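# Three arms finish hanging a door on two hinge pins

## Task

Using any number of the three arms (bases in the scene frame: arm1 at x=-0.40 y=+0.63 z=+0.80 facing -85 deg; arm2 at x=+0.18 y=+0.61 z=+0.74 facing -95 deg; arm3 at x=+0.57 y=-0.30 z=+0.77 facing +175 deg, angles counter-clockwise from +x), complete the door that currently hangs on a single hinge pin so that both hinge pins are fully seated and all blocks sit well away from the door. Then release everything and move the arms away. The result must hold without any robot supporting it.

## Robot and tools

Robots: arm1, arm2 and arm3 are identical i2rt Big YAM arms. Each has six revolute joints, a two-finger gripper and a wrist camera (arm1_cam_wrist, arm2_cam_wrist, arm3_cam_wrist). When joints 1 and 6 are 0 and the hand is level and pointing forward, the camera sits above the hand looking toward the fingertips. Reach is about 1.0 m from the joint1 axis. Joints move at different speeds, so the hand can swing wide between two postures.

Frames: there is one scene frame with its origin on the floor and +z up. The base positions above are in metres and the headings are in degrees counter-clockwise from +x. The point called hand lies midway between the fingertips. The hand z axis points along the fingers, and the fingers open and close along the hand y axis.

execute_actions: the argument actions is a list holding one action, or none to just read state and images. An action is an object keyed by robot name (arm1, arm2, arm3). Each robot has its own entry, which holds a joints object. Joint values are absolute targets, not offsets, given per joint name:
- joint1_rad: -2.879 to 2.879 rad. Base yaw, positive counter-clockwise from above; 0 unfolds the arm along its base heading.
- joint2_rad: 0 to 3.141. Shoulder; 0 puts the upper arm back and roughly level, and larger values raise it and then bring it forward.
- joint3_rad: 0 to 3.019. Elbow; 0 is fully folded and larger values open it.
- joint4_rad: -1.692 to 1.57. Hand pitch; positive tilts the fingers up.
- joint5_rad: -1.57 to 1.57. Sideways swing; positive goes to the arm's right.
- joint6_rad: -2.094 to 2.094. Roll; positive is clockwise seen from behind the hand.
- gripper_m: 0 to 0.093 m of fingertip separation. Each finger pad pushes with roughly 50-62 N.
The done tolerances are ±0.045, 0.14, 0.09, 0.055, 0.03, 0.035 and 0.003 in that order. Motions in one action start together and may finish at different times. No action runs longer than 15 s. A joint or arm you leave out may keep pushing toward an earlier target. An unknown key or out-of-range number rejects the whole call, and then nothing moves. cameras is an optional list of camera names; null, omitted or ["all"] gives every camera, and [] gives none. Images are taken at the end of the call, in the order named by the pictures line.

wait(seconds 0-10): sends no new command and returns state and images. zoom_image(camera, region [x0,y0,x1,y1] in pixels from the top-left, at most 504x504) enlarges part of that camera's latest full image. read_manual(section "licences") only returns licence text. finished_scene(scene 1 or 2) ends the scene for good and reports success; the next scene's task appears in its result. If you resume from a summary, first send an empty execute_actions to learn the scene and task.

Result lines: joint_positions gives the measured joints, and gripper_m is the sum of the two finger slides. joint_status tells how each commanded motion ended:
- off_target: the joint stopped short of its target and may still be pushing.
- contact_stop: the joint gave up its target and holds where it stopped.
- time_out: the joint could not finish. It keeps its target, or one capped at 0.375, 0.375, 0.113, 0.225, 0.075 and 0.3 rad from where it is for joints 1-6, and keeps pushing.
- not_followed, shown as "joint command not followed" with a cause line: a safety check refused the arm's targets, though the gripper part still runs. Those targets may be retried on later actions.
After a stop is reported, the rest of the calls in that reply are skipped. on_its_own lists joints that were not commanded this call; "held at" is their current target. To stop a joint pushing, command it to its reported position. A very small change from the current position may not move it at all. A joint bearing a load sinks.

Hazards: the arms do not stop on contact and can push hard. Sustained pushing heats the motors. MOTOR HOT appears at 85 °C. At 100 °C an OVER-TEMPERATURE FAULT drops that arm and its gripper until it cools, and affected keys read limit_stop_at_motor_heat. In that case, resend the targets. Holding loads, including while you think, adds heat, and some heat carries into the next scene. A hard press between two robots fails and ends the run. Hard hits can also fail it, and no line reports robot-to-robot contact. The anti-collision check ignores fingers, gripper housings and wrist cameras, and may act too late. Objects touching robots do not count. Do not knock anything out of the work area. Avoid drops, slips, slams and heavy shoves. Loose objects may occasionally get a brief push. The simulation runs while you think, and arms hold their last command.

Each tool is called as name(argument=value, ...) on one line, values as JSON.

## Session

execute_actions(actions=[])

Scene clock: 0.00 s.
Motor temperatures (°C, as the motors report them): arm1=[21 20 21 21 22 23] | arm2=[22 21 21 20 21 20] | arm3=[21 22 24 21 23 22]
arm1.joint_positions: joint1_rad=+0.233 joint2_rad=+0.294 joint3_rad=+1.474 joint4_rad=-1.208 joint5_rad=+0.273 joint6_rad=-0.220 gripper_m=+0.095
arm1.joint_status: not commanded
arm1.hand: x=-0.4145 y=+0.5641 z=+1.4519 quat_wxyz=(-0.450, -0.425, -0.571, +0.540) (m; scene frame)
arm2.joint_positions: joint1_rad=+0.780 joint2_rad=+0.430 joint3_rad=+1.396 joint4_rad=-1.208 joint5_rad=+0.172 joint6_rad=-0.656 gripper_m=+0.094
arm2.joint_status: not commanded
arm2.hand: x=+0.2657 y=+0.4653 z=+1.3397 quat_wxyz=(-0.390, -0.137, -0.779, +0.471) (m; scene frame)
arm3.joint_positions: joint1_rad=+0.584 joint2_rad=+0.412 joint3_rad=+1.423 joint4_rad=-1.498 joint5_rad=+0.269 joint6_rad=-0.695 gripper_m=+0.095
arm3.joint_status: not commanded
arm3.hand: x=+0.4399 y=-0.3098 z=+1.3258 quat_wxyz=(-0.159, +0.744, +0.419, -0.495) (m; scene frame)
pictures: arm1_cam_wrist, arm2_cam_wrist, arm3_cam_wrist
Images, in order (width x height): arm1_cam_wrist 616x616, arm2_cam_wrist 616x616, arm3_cam_wrist 616x616.

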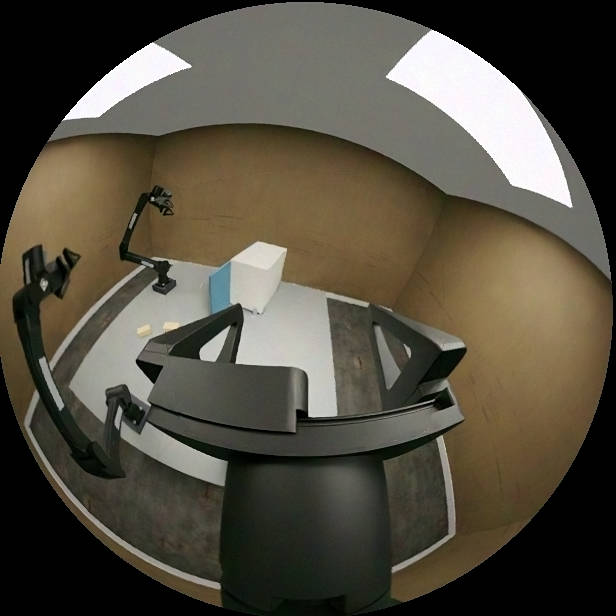

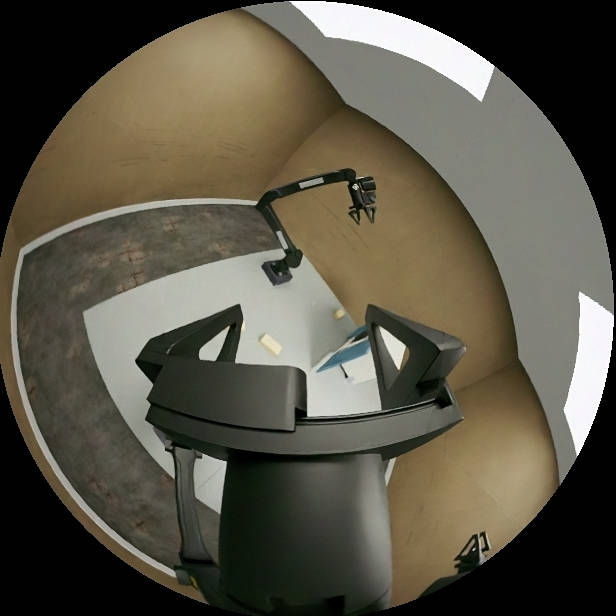

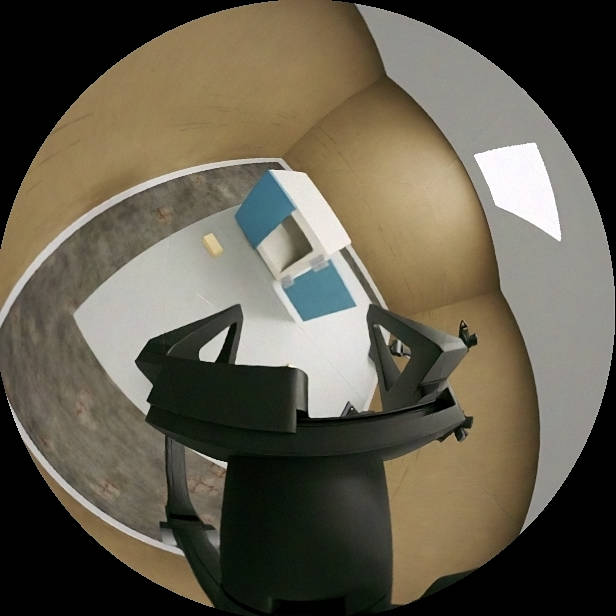

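zoom_image(camera="arm3_cam_wrist", region=[190, 150, 390, 350])

zoom_image(camera="arm2_cam_wrist", region=[220, 260, 420, 420])

zoom_image(camera="arm1_cam_wrist", region=[120, 220, 320, 360])

Region (190, 150, 390, 350) of arm3_cam_wrist's 616x616 image, scaled by 2.520, with more detail than that image has.

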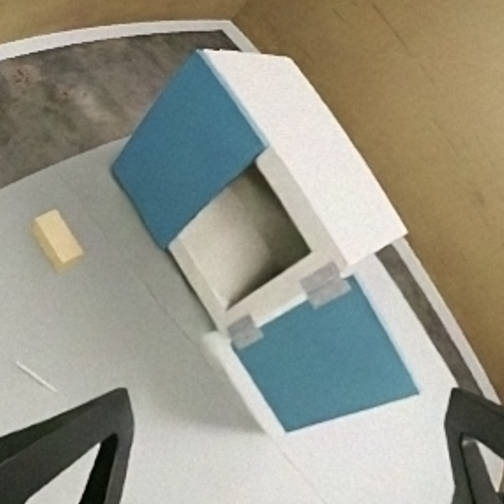

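Region (220, 260, 420, 420) of arm2_cam_wrist's 616x616 image, scaled by 2.520, with more detail than that image has; it fills the top 403 rows of this view, and the rest is white.

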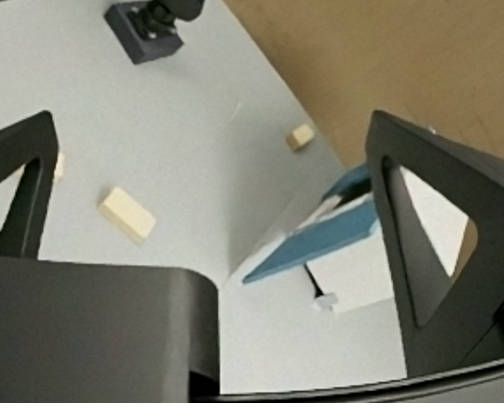

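Region (120, 220, 320, 360) of arm1_cam_wrist's 616x616 image, scaled by 2.520, with more detail than that image has; it fills the top 353 rows of this view, and the rest is white.

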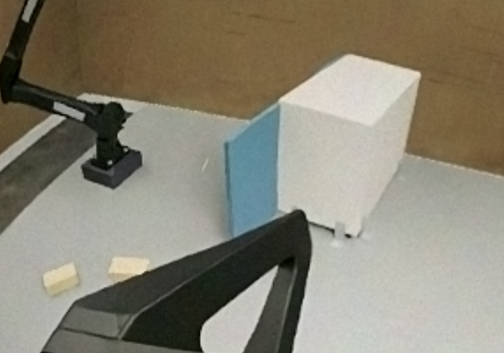

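execute_actions(actions=[{"arm3":{"joints":{"joint1_rad":0.0,"joint2_rad":0.3,"joint3_rad":0.25,"joint4_rad":0.15,"joint5_rad":0,"joint6_rad":0}},"arm2":{"joints":{"joint1_rad":-0.05,"joint2_rad":1.2,"joint3_rad":1.2,"joint4_rad":-0.3,"joint5_rad":0,"joint6_rad":0}},"arm1":{"joints":{"joint1_rad":0.2,"joint2_rad":1.2,"joint3_rad":1.2,"joint4_rad":-0.4,"joint5_rad":0,"joint6_rad":0}}}])

Scene clock: 53.77 s.
Motor temperatures (°C, as the motors report them): arm1=[21 21 23 21 22 23] | arm2=[22 21 25 21 21 20] | arm3=[21 23 27 21 23 22]
arm1.joint_positions: joint1_rad=+0.211 joint2_rad=+1.200 joint3_rad=+1.182 joint4_rad=-0.419 joint5_rad=+0.002 joint6_rad=-0.015 gripper_m=+0.095
arm1.joint_status: all done
arm1.hand: x=-0.2273 y=+0.1089 z=+1.2025 quat_wxyz=(-0.431, -0.489, -0.683, +0.329) (m; scene frame)
arm2.joint_positions: joint1_rad=-0.058 joint2_rad=+1.204 joint3_rad=+1.197 joint4_rad=-0.326 joint5_rad=-0.001 joint6_rad=-0.012 gripper_m=+0.094
arm2.joint_status: all done
arm2.hand: x=+0.1040 y=+0.0504 z=+1.1577 quat_wxyz=(-0.372, -0.611, -0.542, +0.442) (m; scene frame)
arm3.joint_positions: joint1_rad=+0.006 joint2_rad=+0.305 joint3_rad=+0.249 joint4_rad=+0.124 joint5_rad=+0.003 joint6_rad=-0.008 gripper_m=+0.095
arm3.joint_status: all done
arm3.hand: x=+0.2601 y=-0.2710 z=+1.0718 quat_wxyz=(-0.030, +0.686, -0.028, -0.726) (m; scene frame)
pictures: arm1_cam_wrist, arm2_cam_wrist, arm3_cam_wrist
Images, in order (width x height): arm1_cam_wrist 616x616, arm2_cam_wrist 616x616, arm3_cam_wrist 616x616.

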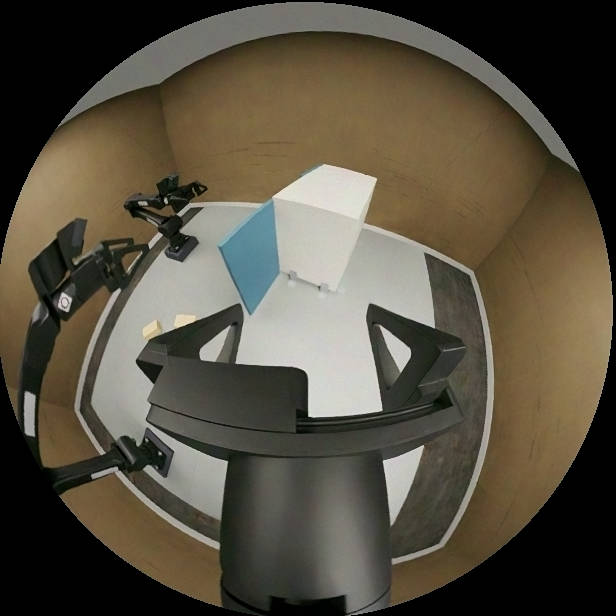

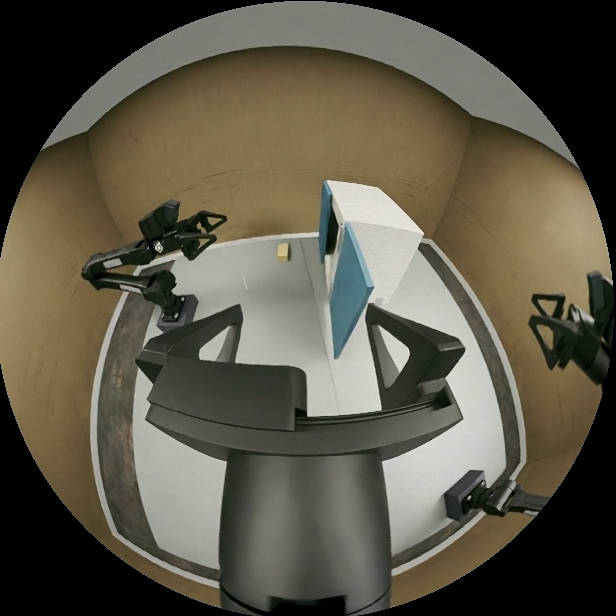

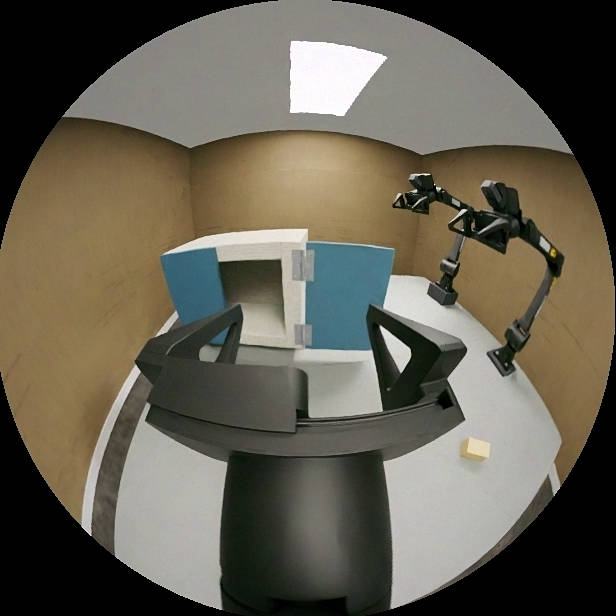

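zoom_image(camera="arm3_cam_wrist", region=[260, 220, 400, 365])

zoom_image(camera="arm2_cam_wrist", region=[230, 170, 430, 370])

zoom_image(camera="arm1_cam_wrist", region=[210, 155, 390, 325])

Region (260, 220, 400, 365) of arm3_cam_wrist's 616x616 image, scaled by 3.476, with more detail than that image has; it fills the left 487 columns of this view, and the rest is white.

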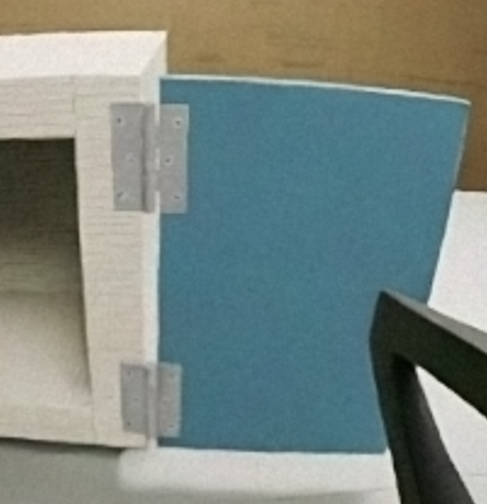

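Region (230, 170, 430, 370) of arm2_cam_wrist's 616x616 image, scaled by 2.520, with more detail than that image has.

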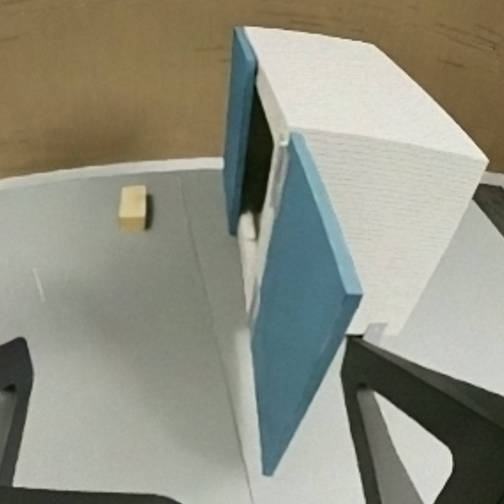

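Region (210, 155, 390, 325) of arm1_cam_wrist's 616x616 image, scaled by 2.800, with more detail than that image has.

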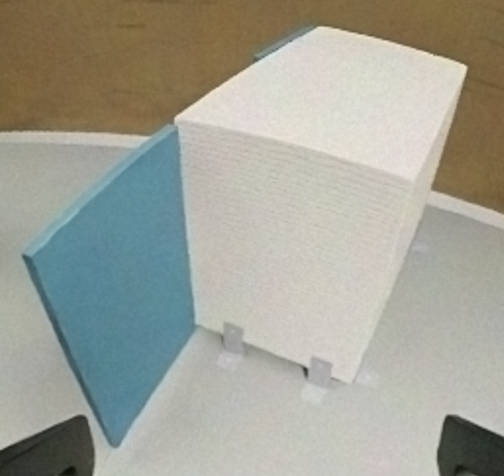

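zoom_image(camera="arm3_cam_wrist", region=[280, 235, 330, 290])

zoom_image(camera="arm3_cam_wrist", region=[280, 305, 330, 360])

zoom_image(camera="arm2_cam_wrist", region=[215, 255, 275, 310])

Region (280, 235, 330, 290) of arm3_cam_wrist's 616x616 image, scaled by 9.164, with more detail than that image has; it fills the left 458 columns of this view, and the rest is white.

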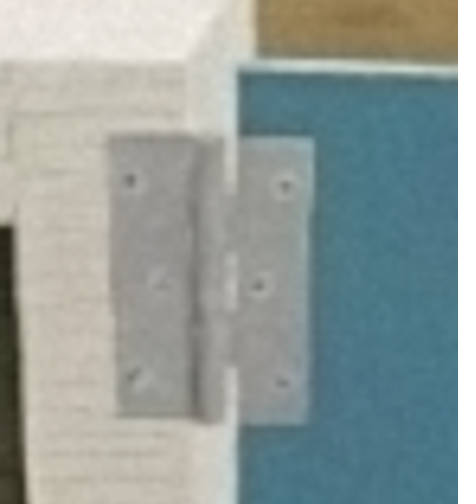

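Region (280, 305, 330, 360) of arm3_cam_wrist's 616x616 image, scaled by 9.164, with more detail than that image has; it fills the left 458 columns of this view, and the rest is white.

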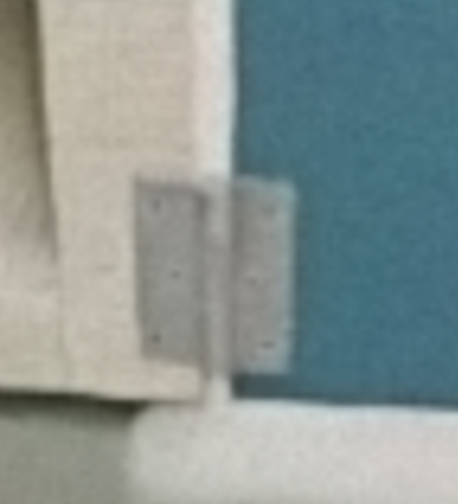

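Region (215, 255, 275, 310) of arm2_cam_wrist's 616x616 image, scaled by 8.400, with more detail than that image has; it fills the top 462 rows of this view, and the rest is white.

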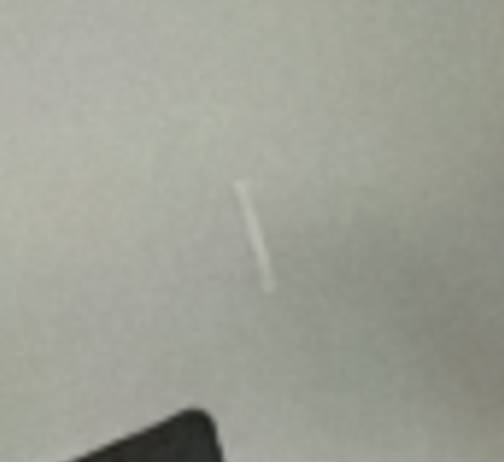

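zoom_image(camera="arm3_cam_wrist", region=[380, 160, 530, 270])

zoom_image(camera="arm2_cam_wrist", region=[130, 190, 260, 340])

Region (380, 160, 530, 270) of arm3_cam_wrist's 616x616 image, scaled by 3.360, with more detail than that image has; it fills the top 370 rows of this view, and the rest is white.

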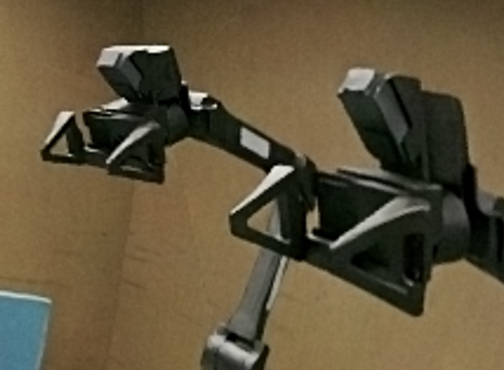

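Region (130, 190, 260, 340) of arm2_cam_wrist's 616x616 image, scaled by 3.360, with more detail than that image has; it fills the left 437 columns of this view, and the rest is white.

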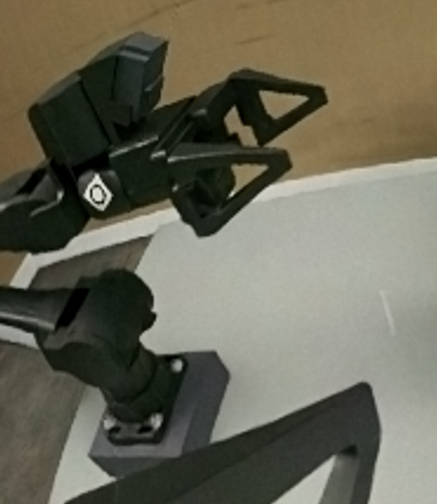

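execute_actions(actions=[{"arm3":{"joints":{"joint1_rad":0.58,"joint2_rad":1.319,"joint3_rad":0.79,"joint4_rad":-1.03,"joint5_rad":0,"joint6_rad":-1.36,"gripper_m":0.05}},"arm2":{"joints":{"joint1_rad":-0.196,"joint2_rad":1.47,"joint3_rad":0.76,"joint4_rad":0.72,"joint5_rad":-0.05,"joint6_rad":0,"gripper_m":0.07}}}], cameras=["arm2_cam_wrist","arm3_cam_wrist"])

Scene clock: 92.67 s.
Motor temperatures (°C, as the motors report them): arm1=[21 21 29 22 22 23] | arm2=[22 22 27 21 21 20] | arm3=[21 22 30 21 23 22]
arm1.joint_positions: joint1_rad=+0.211 joint2_rad=+1.200 joint3_rad=+1.182 joint4_rad=-0.419 joint5_rad=+0.002 joint6_rad=-0.015 gripper_m=+0.095
arm1.joint_status: not commanded
arm1.hand: x=-0.2273 y=+0.1089 z=+1.2025 quat_wxyz=(-0.431, -0.489, -0.683, +0.329) (m; scene frame)
arm2.joint_positions: joint1_rad=-0.202 joint2_rad=+1.460 joint3_rad=+0.745 joint4_rad=+0.693 joint5_rad=-0.048 joint6_rad=-0.011 gripper_m=+0.070
arm2.joint_status: all done
arm2.hand: x=+0.0252 y=+0.0498 z=+0.9918 quat_wxyz=(-0.424, -0.558, -0.450, +0.554) (m; scene frame)
arm3.joint_positions: joint1_rad=+0.578 joint2_rad=+1.317 joint3_rad=+0.748 joint4_rad=-1.018 joint5_rad=+0.001 joint6_rad=-1.352 gripper_m=+0.050
arm3.joint_status: all done
arm3.hand: x=+0.2958 y=-0.4444 z=+0.8320 quat_wxyz=(+0.009, +0.604, +0.797, +0.008) (m; scene frame)
pictures: arm2_cam_wrist, arm3_cam_wrist
Images, in order (width x height): arm2_cam_wrist 616x616, arm3_cam_wrist 616x616.

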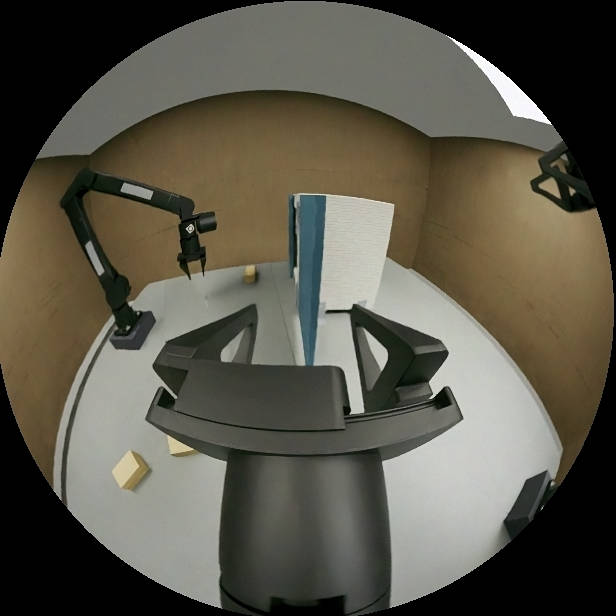

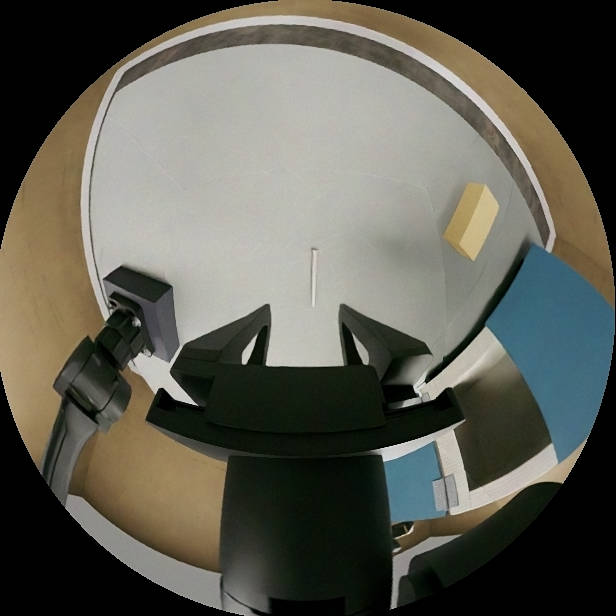

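execute_actions(actions=[{"arm3":{"joints":{"joint1_rad":0.6,"joint2_rad":1.465,"joint3_rad":0.70,"joint4_rad":-0.78,"gripper_m":0.04}},"arm2":{"joints":{"joint1_rad":-0.21,"joint2_rad":1.72,"joint3_rad":1.09,"joint4_rad":0.69}}}], cameras=["arm2_cam_wrist","arm3_cam_wrist"])

Scene clock: 108.13 s.
Motor temperatures (°C, as the motors report them): arm1=[21 21 29 22 22 23] | arm2=[22 22 27 21 21 20] | arm3=[21 23 30 21 23 22]
arm1.joint_positions: joint1_rad=+0.211 joint2_rad=+1.200 joint3_rad=+1.182 joint4_rad=-0.419 joint5_rad=+0.002 joint6_rad=-0.015 gripper_m=+0.095
arm1.joint_status: not commanded
arm1.hand: x=-0.2273 y=+0.1089 z=+1.2025 quat_wxyz=(-0.431, -0.489, -0.683, +0.329) (m; scene frame)
arm2.joint_positions: joint1_rad=-0.202 joint2_rad=+1.724 joint3_rad=+1.040 joint4_rad=+0.693 joint5_rad=-0.048 joint6_rad=-0.011 gripper_m=+0.070
arm2.joint_status: all done
arm2.hand: x=-0.0050 y=-0.0526 z=+0.9872 quat_wxyz=(-0.430, -0.550, -0.444, +0.562) (m; scene frame)
arm3.joint_positions: joint1_rad=+0.590 joint2_rad=+1.472 joint3_rad=+0.697 joint4_rad=-0.794 joint5_rad=+0.001 joint6_rad=-1.353 gripper_m=+0.040
arm3.joint_status: all done
arm3.hand: x=+0.2851 y=-0.4553 z=+0.7703 quat_wxyz=(+0.006, +0.599, +0.801, +0.000) (m; scene frame)
pictures: arm2_cam_wrist, arm3_cam_wrist
Images, in order (width x height): arm2_cam_wrist 616x616, arm3_cam_wrist 616x616.

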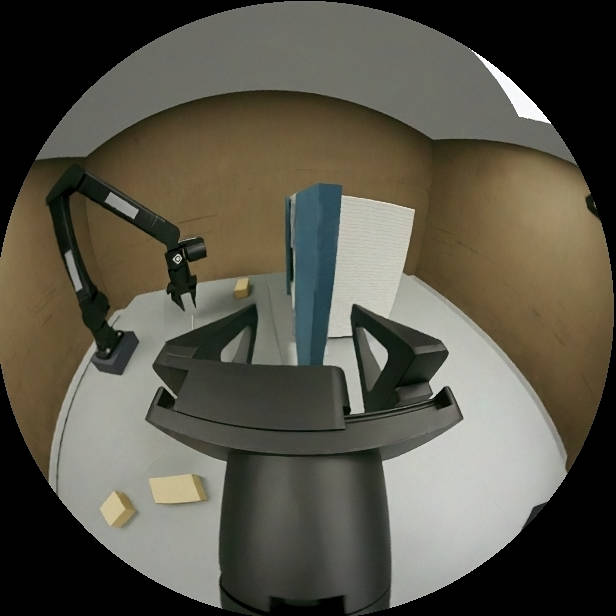

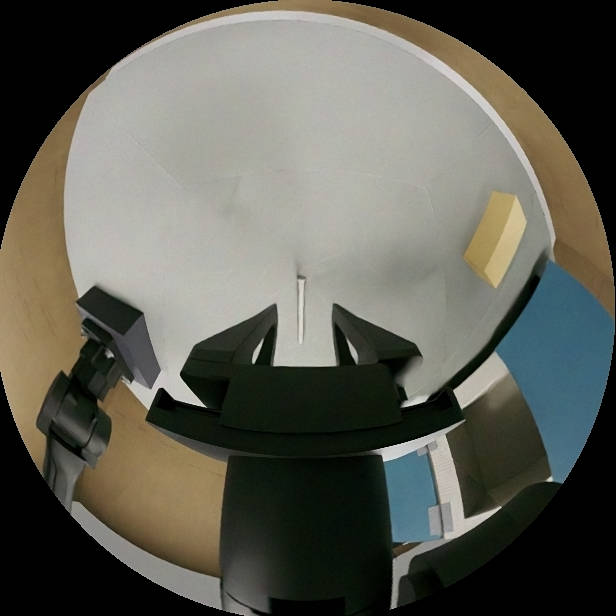

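execute_actions(actions=[{"arm3":{"joints":{"joint2_rad":1.498,"joint3_rad":0.67,"joint4_rad":-0.718,"gripper_m":0.025}}}], cameras=["arm2_cam_wrist","arm3_cam_wrist"])

zoom_image(camera="arm3_cam_wrist", region=[250, 260, 360, 370])

zoom_image(camera="arm2_cam_wrist", region=[150, 270, 220, 340])

Scene clock: 117.50 s.
Motor temperatures (°C, as the motors report them): arm1=[21 21 30 22 22 23] | arm2=[22 23 29 21 21 20] | arm3=[21 23 29 21 23 22]
arm1.joint_positions: joint1_rad=+0.211 joint2_rad=+1.200 joint3_rad=+1.182 joint4_rad=-0.419 joint5_rad=+0.002 joint6_rad=-0.015 gripper_m=+0.095
arm1.joint_status: not commanded
arm1.hand: x=-0.2273 y=+0.1089 z=+1.2025 quat_wxyz=(-0.431, -0.489, -0.683, +0.329) (m; scene frame)
arm2.joint_positions: joint1_rad=-0.202 joint2_rad=+1.724 joint3_rad=+1.040 joint4_rad=+0.693 joint5_rad=-0.048 joint6_rad=-0.011 gripper_m=+0.070
arm2.joint_status: not commanded
arm2.hand: x=-0.0050 y=-0.0526 z=+0.9872 quat_wxyz=(-0.430, -0.550, -0.444, +0.562) (m; scene frame)
arm3.joint_positions: joint1_rad=+0.590 joint2_rad=+1.484 joint3_rad=+0.674 joint4_rad=-0.733 joint5_rad=+0.001 joint6_rad=-1.353 gripper_m=+0.025
arm3.joint_status: all done
arm3.hand: x=+0.2837 y=-0.4562 z=+0.7606 quat_wxyz=(+0.000, +0.599, +0.801, -0.012) (m; scene frame)
pictures: arm2_cam_wrist, arm3_cam_wrist
Images, in order (width x height): arm2_cam_wrist 616x616, arm3_cam_wrist 616x616.

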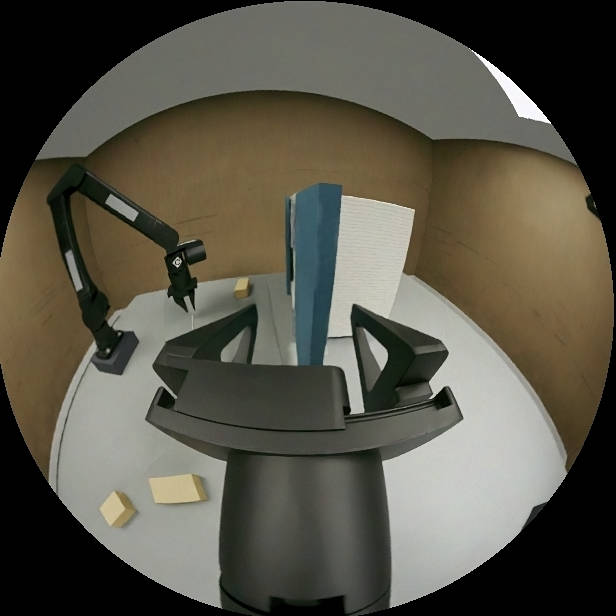

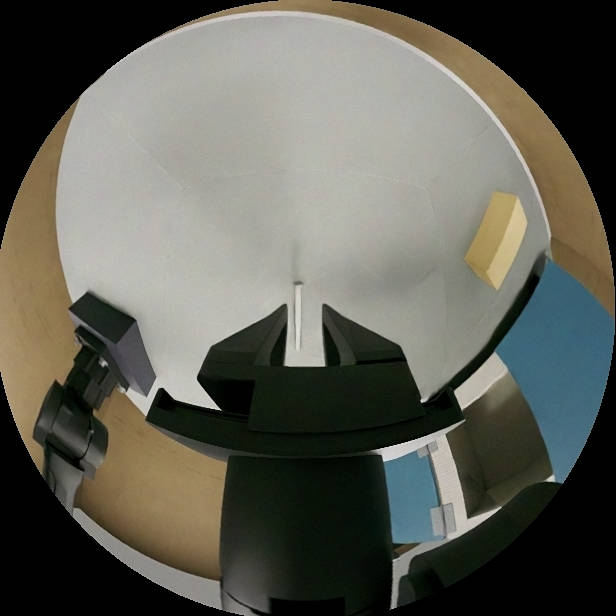

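Region (250, 260, 360, 370) of arm3_cam_wrist's 616x616 image, scaled by 4.582, with more detail than that image has.

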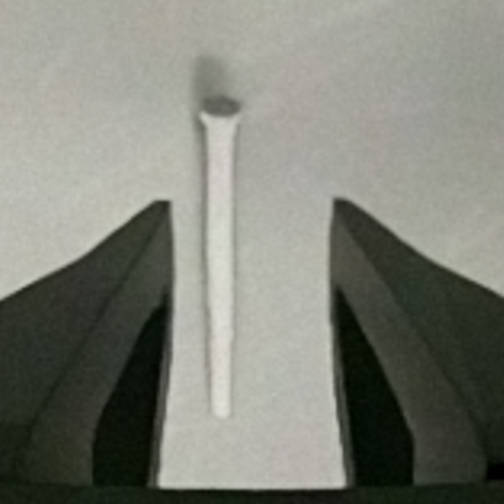

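Region (150, 270, 220, 340) of arm2_cam_wrist's 616x616 image, scaled by 7.200, with more detail than that image has.

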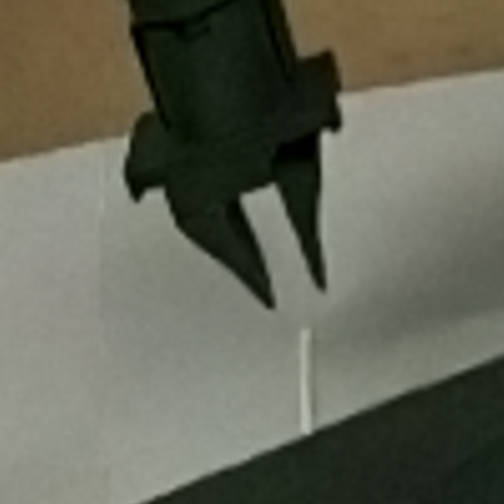

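execute_actions(actions=[{"arm3":{"joints":{"joint2_rad":1.525,"joint3_rad":0.66}}}], cameras=["arm2_cam_wrist","arm3_cam_wrist"])

zoom_image(camera="arm3_cam_wrist", region=[250, 260, 360, 370])

zoom_image(camera="arm2_cam_wrist", region=[150, 270, 220, 340])

Scene clock: 127.97 s.
Motor temperatures (°C, as the motors report them): arm1=[21 21 30 22 22 23] | arm2=[22 23 30 21 21 20] | arm3=[21 23 28 21 23 22]
arm1.joint_positions: joint1_rad=+0.211 joint2_rad=+1.200 joint3_rad=+1.182 joint4_rad=-0.419 joint5_rad=+0.002 joint6_rad=-0.015 gripper_m=+0.095
arm1.joint_status: not commanded
arm1.hand: x=-0.2273 y=+0.1089 z=+1.2025 quat_wxyz=(-0.431, -0.489, -0.683, +0.329) (m; scene frame)
arm2.joint_positions: joint1_rad=-0.202 joint2_rad=+1.724 joint3_rad=+1.040 joint4_rad=+0.693 joint5_rad=-0.048 joint6_rad=-0.011 gripper_m=+0.070
arm2.joint_status: not commanded
arm2.hand: x=-0.0050 y=-0.0526 z=+0.9872 quat_wxyz=(-0.430, -0.550, -0.444, +0.562) (m; scene frame)
arm3.joint_positions: joint1_rad=+0.590 joint2_rad=+1.513 joint3_rad=+0.664 joint4_rad=-0.732 joint5_rad=+0.001 joint6_rad=-1.353 gripper_m=+0.025
arm3.joint_status: all done
arm3.hand: x=+0.2920 y=-0.4518 z=+0.7493 quat_wxyz=(+0.008, +0.599, +0.801, +0.005) (m; scene frame)
pictures: arm2_cam_wrist, arm3_cam_wrist
Images, in order (width x height): arm2_cam_wrist 616x616, arm3_cam_wrist 616x616.

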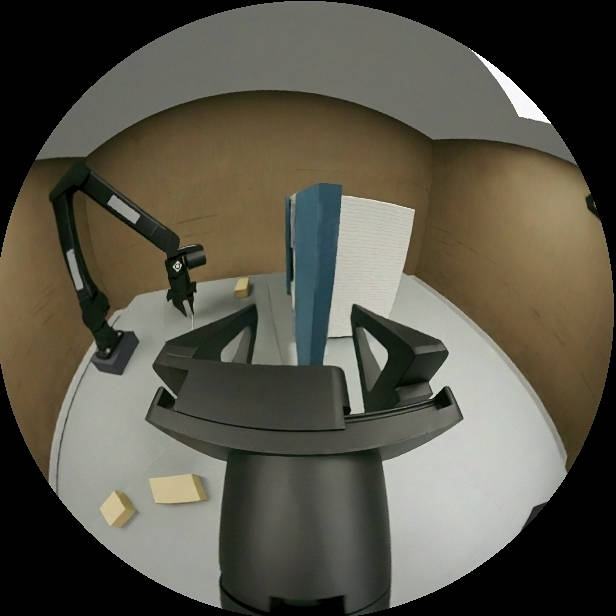

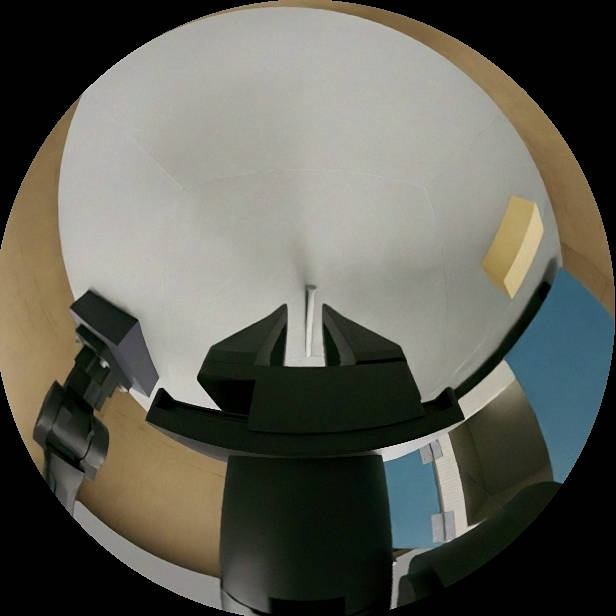

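Region (250, 260, 360, 370) of arm3_cam_wrist's 616x616 image, scaled by 4.582, with more detail than that image has.

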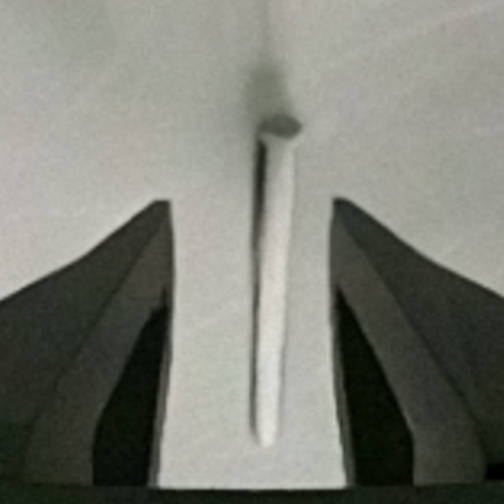

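Region (150, 270, 220, 340) of arm2_cam_wrist's 616x616 image, scaled by 7.200, with more detail than that image has.

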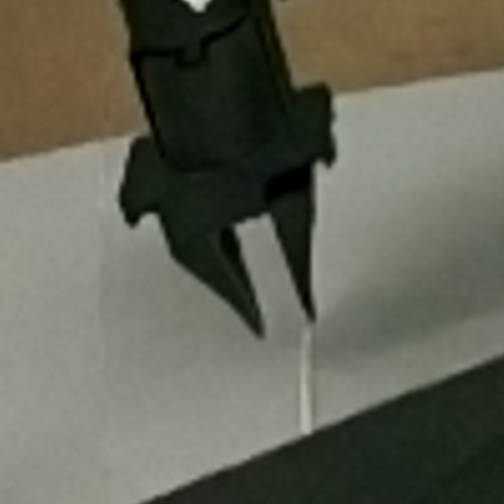

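execute_actions(actions=[{"arm3":{"joints":{"joint2_rad":1.553,"joint4_rad":-0.688}}}], cameras=["arm2_cam_wrist","arm3_cam_wrist"])

zoom_image(camera="arm3_cam_wrist", region=[250, 260, 360, 370])

zoom_image(camera="arm2_cam_wrist", region=[150, 270, 220, 340])

Scene clock: 133.00 s.
Motor temperatures (°C, as the motors report them): arm1=[21 21 30 22 22 23] | arm2=[22 24 30 21 21 20] | arm3=[21 23 28 21 23 22]
arm1.joint_positions: joint1_rad=+0.211 joint2_rad=+1.200 joint3_rad=+1.182 joint4_rad=-0.419 joint5_rad=+0.002 joint6_rad=-0.015 gripper_m=+0.095
arm1.joint_status: not commanded
arm1.hand: x=-0.2273 y=+0.1089 z=+1.2025 quat_wxyz=(-0.431, -0.489, -0.683, +0.329) (m; scene frame)
arm2.joint_positions: joint1_rad=-0.202 joint2_rad=+1.724 joint3_rad=+1.040 joint4_rad=+0.693 joint5_rad=-0.048 joint6_rad=-0.011 gripper_m=+0.070
arm2.joint_status: not commanded
arm2.hand: x=-0.0050 y=-0.0526 z=+0.9872 quat_wxyz=(-0.430, -0.550, -0.444, +0.562) (m; scene frame)
arm3.joint_positions: joint1_rad=+0.590 joint2_rad=+1.540 joint3_rad=+0.664 joint4_rad=-0.702 joint5_rad=+0.001 joint6_rad=-1.353 gripper_m=+0.025
arm3.joint_status: all done
arm3.hand: x=+0.2894 y=-0.4533 z=+0.7411 quat_wxyz=(+0.007, +0.599, +0.801, +0.004) (m; scene frame)
pictures: arm2_cam_wrist, arm3_cam_wrist
Images, in order (width x height): arm2_cam_wrist 616x616, arm3_cam_wrist 616x616.

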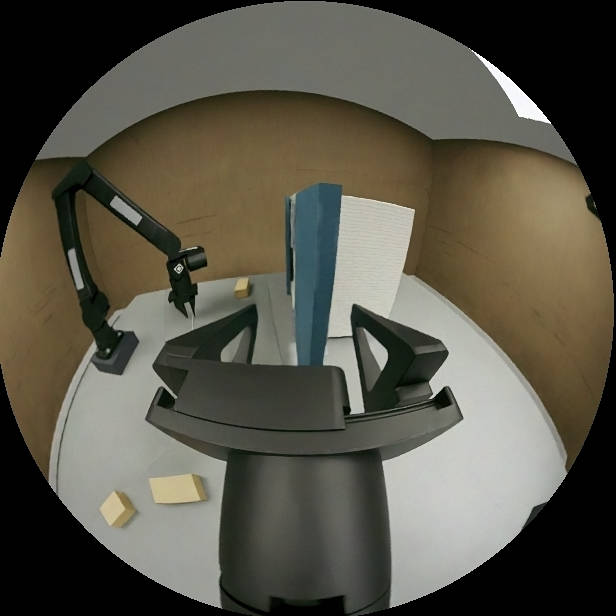

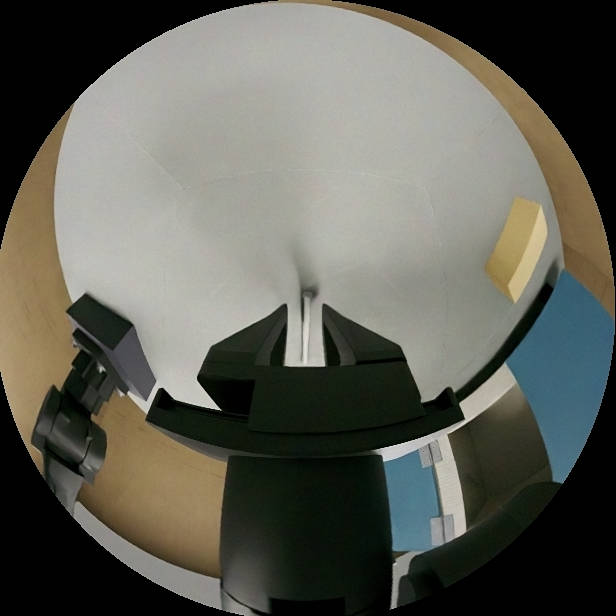

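Region (250, 260, 360, 370) of arm3_cam_wrist's 616x616 image, scaled by 4.582, with more detail than that image has.

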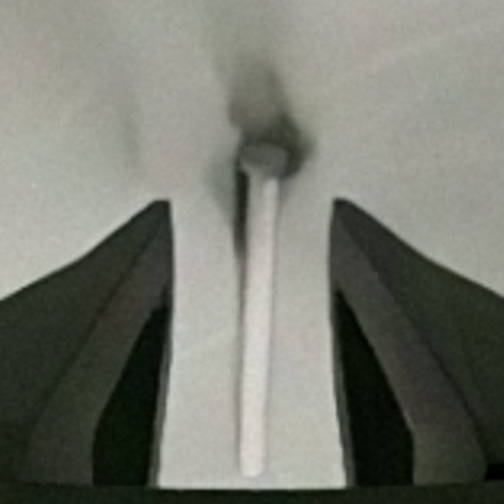

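Region (150, 270, 220, 340) of arm2_cam_wrist's 616x616 image, scaled by 7.200, with more detail than that image has.

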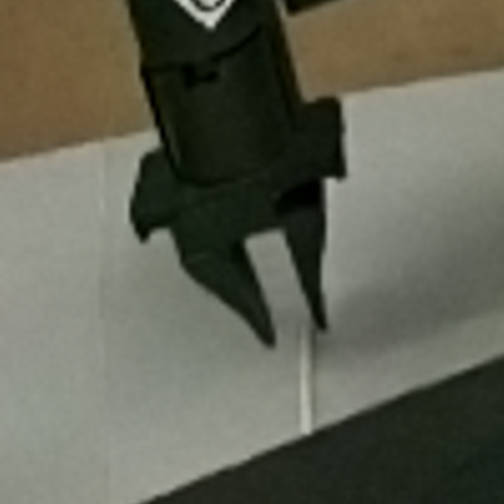

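execute_actions(actions=[{"arm3":{"joints":{"joint1_rad":0.543,"joint2_rad":1.572,"joint4_rad":-0.675,"joint6_rad":-1.4}}}], cameras=["arm2_cam_wrist","arm3_cam_wrist"])

zoom_image(camera="arm3_cam_wrist", region=[250, 260, 360, 370])

zoom_image(camera="arm2_cam_wrist", region=[150, 270, 220, 340])

Scene clock: 138.33 s.
Motor temperatures (°C, as the motors report them): arm1=[21 21 30 22 22 23] | arm2=[22 24 31 21 21 20] | arm3=[21 23 27 21 23 22]
arm1.joint_positions: joint1_rad=+0.211 joint2_rad=+1.200 joint3_rad=+1.182 joint4_rad=-0.419 joint5_rad=+0.002 joint6_rad=-0.015 gripper_m=+0.095
arm1.joint_status: not commanded
arm1.hand: x=-0.2273 y=+0.1089 z=+1.2025 quat_wxyz=(-0.431, -0.489, -0.683, +0.329) (m; scene frame)
arm2.joint_positions: joint1_rad=-0.202 joint2_rad=+1.724 joint3_rad=+1.040 joint4_rad=+0.693 joint5_rad=-0.048 joint6_rad=-0.011 gripper_m=+0.070
arm2.joint_status: not commanded
arm2.hand: x=-0.0050 y=-0.0526 z=+0.9872 quat_wxyz=(-0.430, -0.550, -0.444, +0.562) (m; scene frame)
arm3.joint_positions: joint1_rad=+0.547 joint2_rad=+1.558 joint3_rad=+0.664 joint4_rad=-0.689 joint5_rad=+0.001 joint6_rad=-1.392 gripper_m=+0.025
arm3.joint_status: all done
arm3.hand: x=+0.2829 y=-0.4414 z=+0.7357 quat_wxyz=(+0.009, +0.600, +0.800, +0.006) (m; scene frame)
pictures: arm2_cam_wrist, arm3_cam_wrist
Images, in order (width x height): arm2_cam_wrist 616x616, arm3_cam_wrist 616x616.

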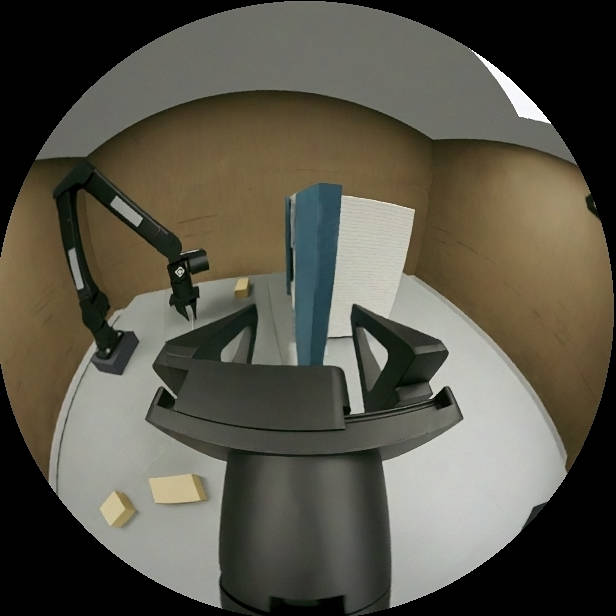

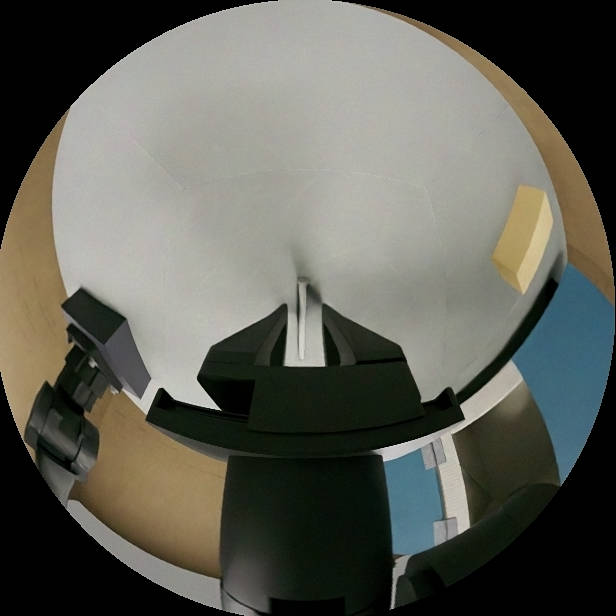

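Region (250, 260, 360, 370) of arm3_cam_wrist's 616x616 image, scaled by 4.582, with more detail than that image has.

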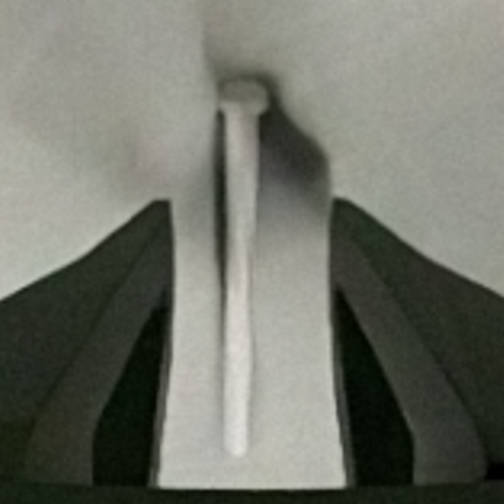

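Region (150, 270, 220, 340) of arm2_cam_wrist's 616x616 image, scaled by 7.200, with more detail than that image has.

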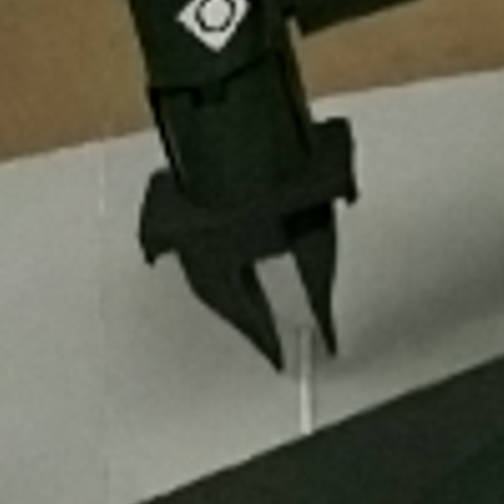

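execute_actions(actions=[{"arm3":{"joints":{"joint2_rad":1.59,"joint4_rad":-0.662}}}], cameras=["arm3_cam_wrist"])

zoom_image(camera="arm3_cam_wrist", region=[250, 260, 360, 370])

Scene clock: 142.10 s.
Motor temperatures (°C, as the motors report them): arm1=[21 21 30 22 22 23] | arm2=[22 24 31 21 21 20] | arm3=[21 23 27 21 23 22]
arm1.joint_positions: joint1_rad=+0.211 joint2_rad=+1.200 joint3_rad=+1.182 joint4_rad=-0.419 joint5_rad=+0.002 joint6_rad=-0.015 gripper_m=+0.095
arm1.joint_status: not commanded
arm1.hand: x=-0.2273 y=+0.1089 z=+1.2025 quat_wxyz=(-0.431, -0.489, -0.683, +0.329) (m; scene frame)
arm2.joint_positions: joint1_rad=-0.202 joint2_rad=+1.724 joint3_rad=+1.040 joint4_rad=+0.693 joint5_rad=-0.048 joint6_rad=-0.011 gripper_m=+0.070
arm2.joint_status: not commanded
arm2.hand: x=-0.0050 y=-0.0526 z=+0.9872 quat_wxyz=(-0.430, -0.550, -0.444, +0.562) (m; scene frame)
arm3.joint_positions: joint1_rad=+0.547 joint2_rad=+1.572 joint3_rad=+0.664 joint4_rad=-0.675 joint5_rad=+0.001 joint6_rad=-1.393 gripper_m=+0.025
arm3.joint_status: all done
arm3.hand: x=+0.2818 y=-0.4419 z=+0.7315 quat_wxyz=(+0.009, +0.600, +0.800, +0.006) (m; scene frame)
pictures: arm3_cam_wrist
Images, in order (width x height): arm3_cam_wrist 616x616.

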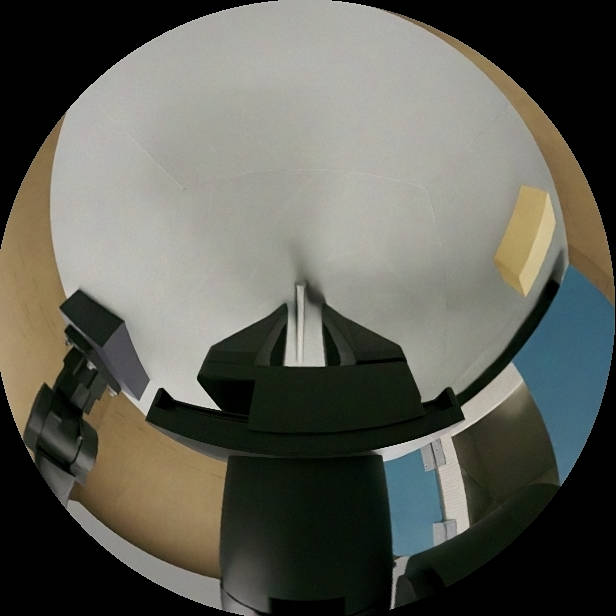

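Region (250, 260, 360, 370) of arm3_cam_wrist's 616x616 image, scaled by 4.582, with more detail than that image has.

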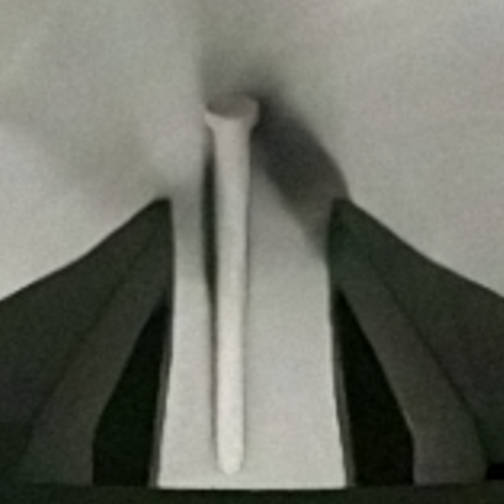

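Shadow meets the tip. Close.

execute_actions(actions=[{"arm3":{"joints":{"gripper_m":0.0}}}], cameras=["arm3_cam_wrist"])

zoom_image(camera="arm3_cam_wrist", region=[250, 260, 360, 370])

Scene clock: 146.27 s.
Motor temperatures (°C, as the motors report them): arm1=[21 21 31 22 22 23] | arm2=[22 24 31 21 21 20] | arm3=[21 23 27 21 23 22]
arm1.joint_positions: joint1_rad=+0.211 joint2_rad=+1.200 joint3_rad=+1.182 joint4_rad=-0.419 joint5_rad=+0.002 joint6_rad=-0.015 gripper_m=+0.095
arm1.joint_status: not commanded
arm1.hand: x=-0.2273 y=+0.1089 z=+1.2025 quat_wxyz=(-0.431, -0.489, -0.683, +0.329) (m; scene frame)
arm2.joint_positions: joint1_rad=-0.202 joint2_rad=+1.724 joint3_rad=+1.040 joint4_rad=+0.693 joint5_rad=-0.048 joint6_rad=-0.011 gripper_m=+0.070
arm2.joint_status: not commanded
arm2.hand: x=-0.0050 y=-0.0526 z=+0.9872 quat_wxyz=(-0.430, -0.550, -0.444, +0.562) (m; scene frame)
arm3.joint_positions: joint1_rad=+0.547 joint2_rad=+1.572 joint3_rad=+0.664 joint4_rad=-0.673 joint5_rad=+0.001 joint6_rad=-1.393 gripper_m=+0.003
arm3.joint_status: all done
arm3.hand: x=+0.2815 y=-0.4421 z=+0.7313 quat_wxyz=(+0.008, +0.600, +0.800, +0.005) (m; scene frame)
pictures: arm3_cam_wrist
Images, in order (width x height): arm3_cam_wrist 616x616.

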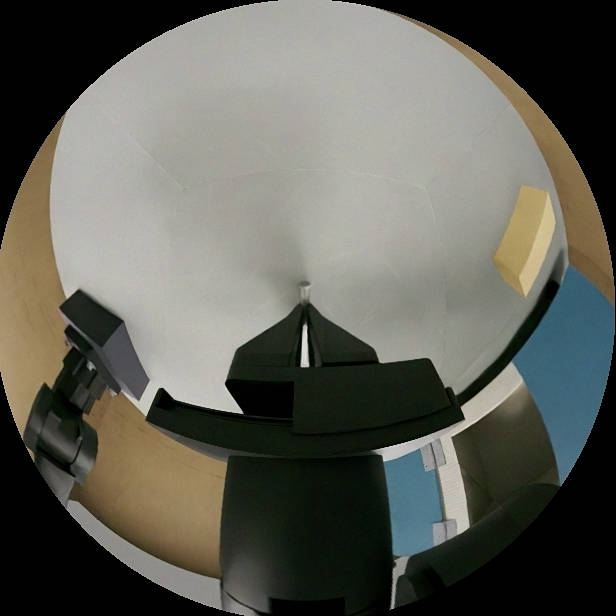

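Region (250, 260, 360, 370) of arm3_cam_wrist's 616x616 image, scaled by 4.582, with more detail than that image has.

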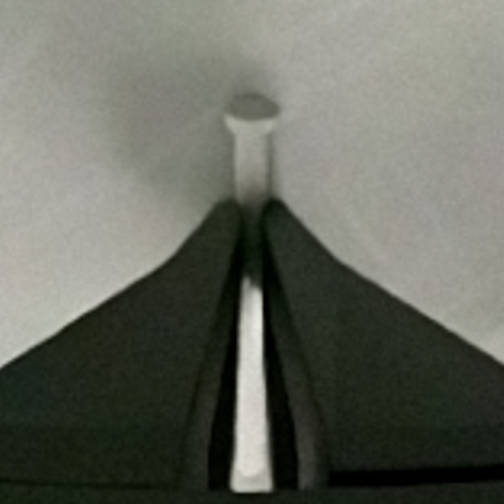

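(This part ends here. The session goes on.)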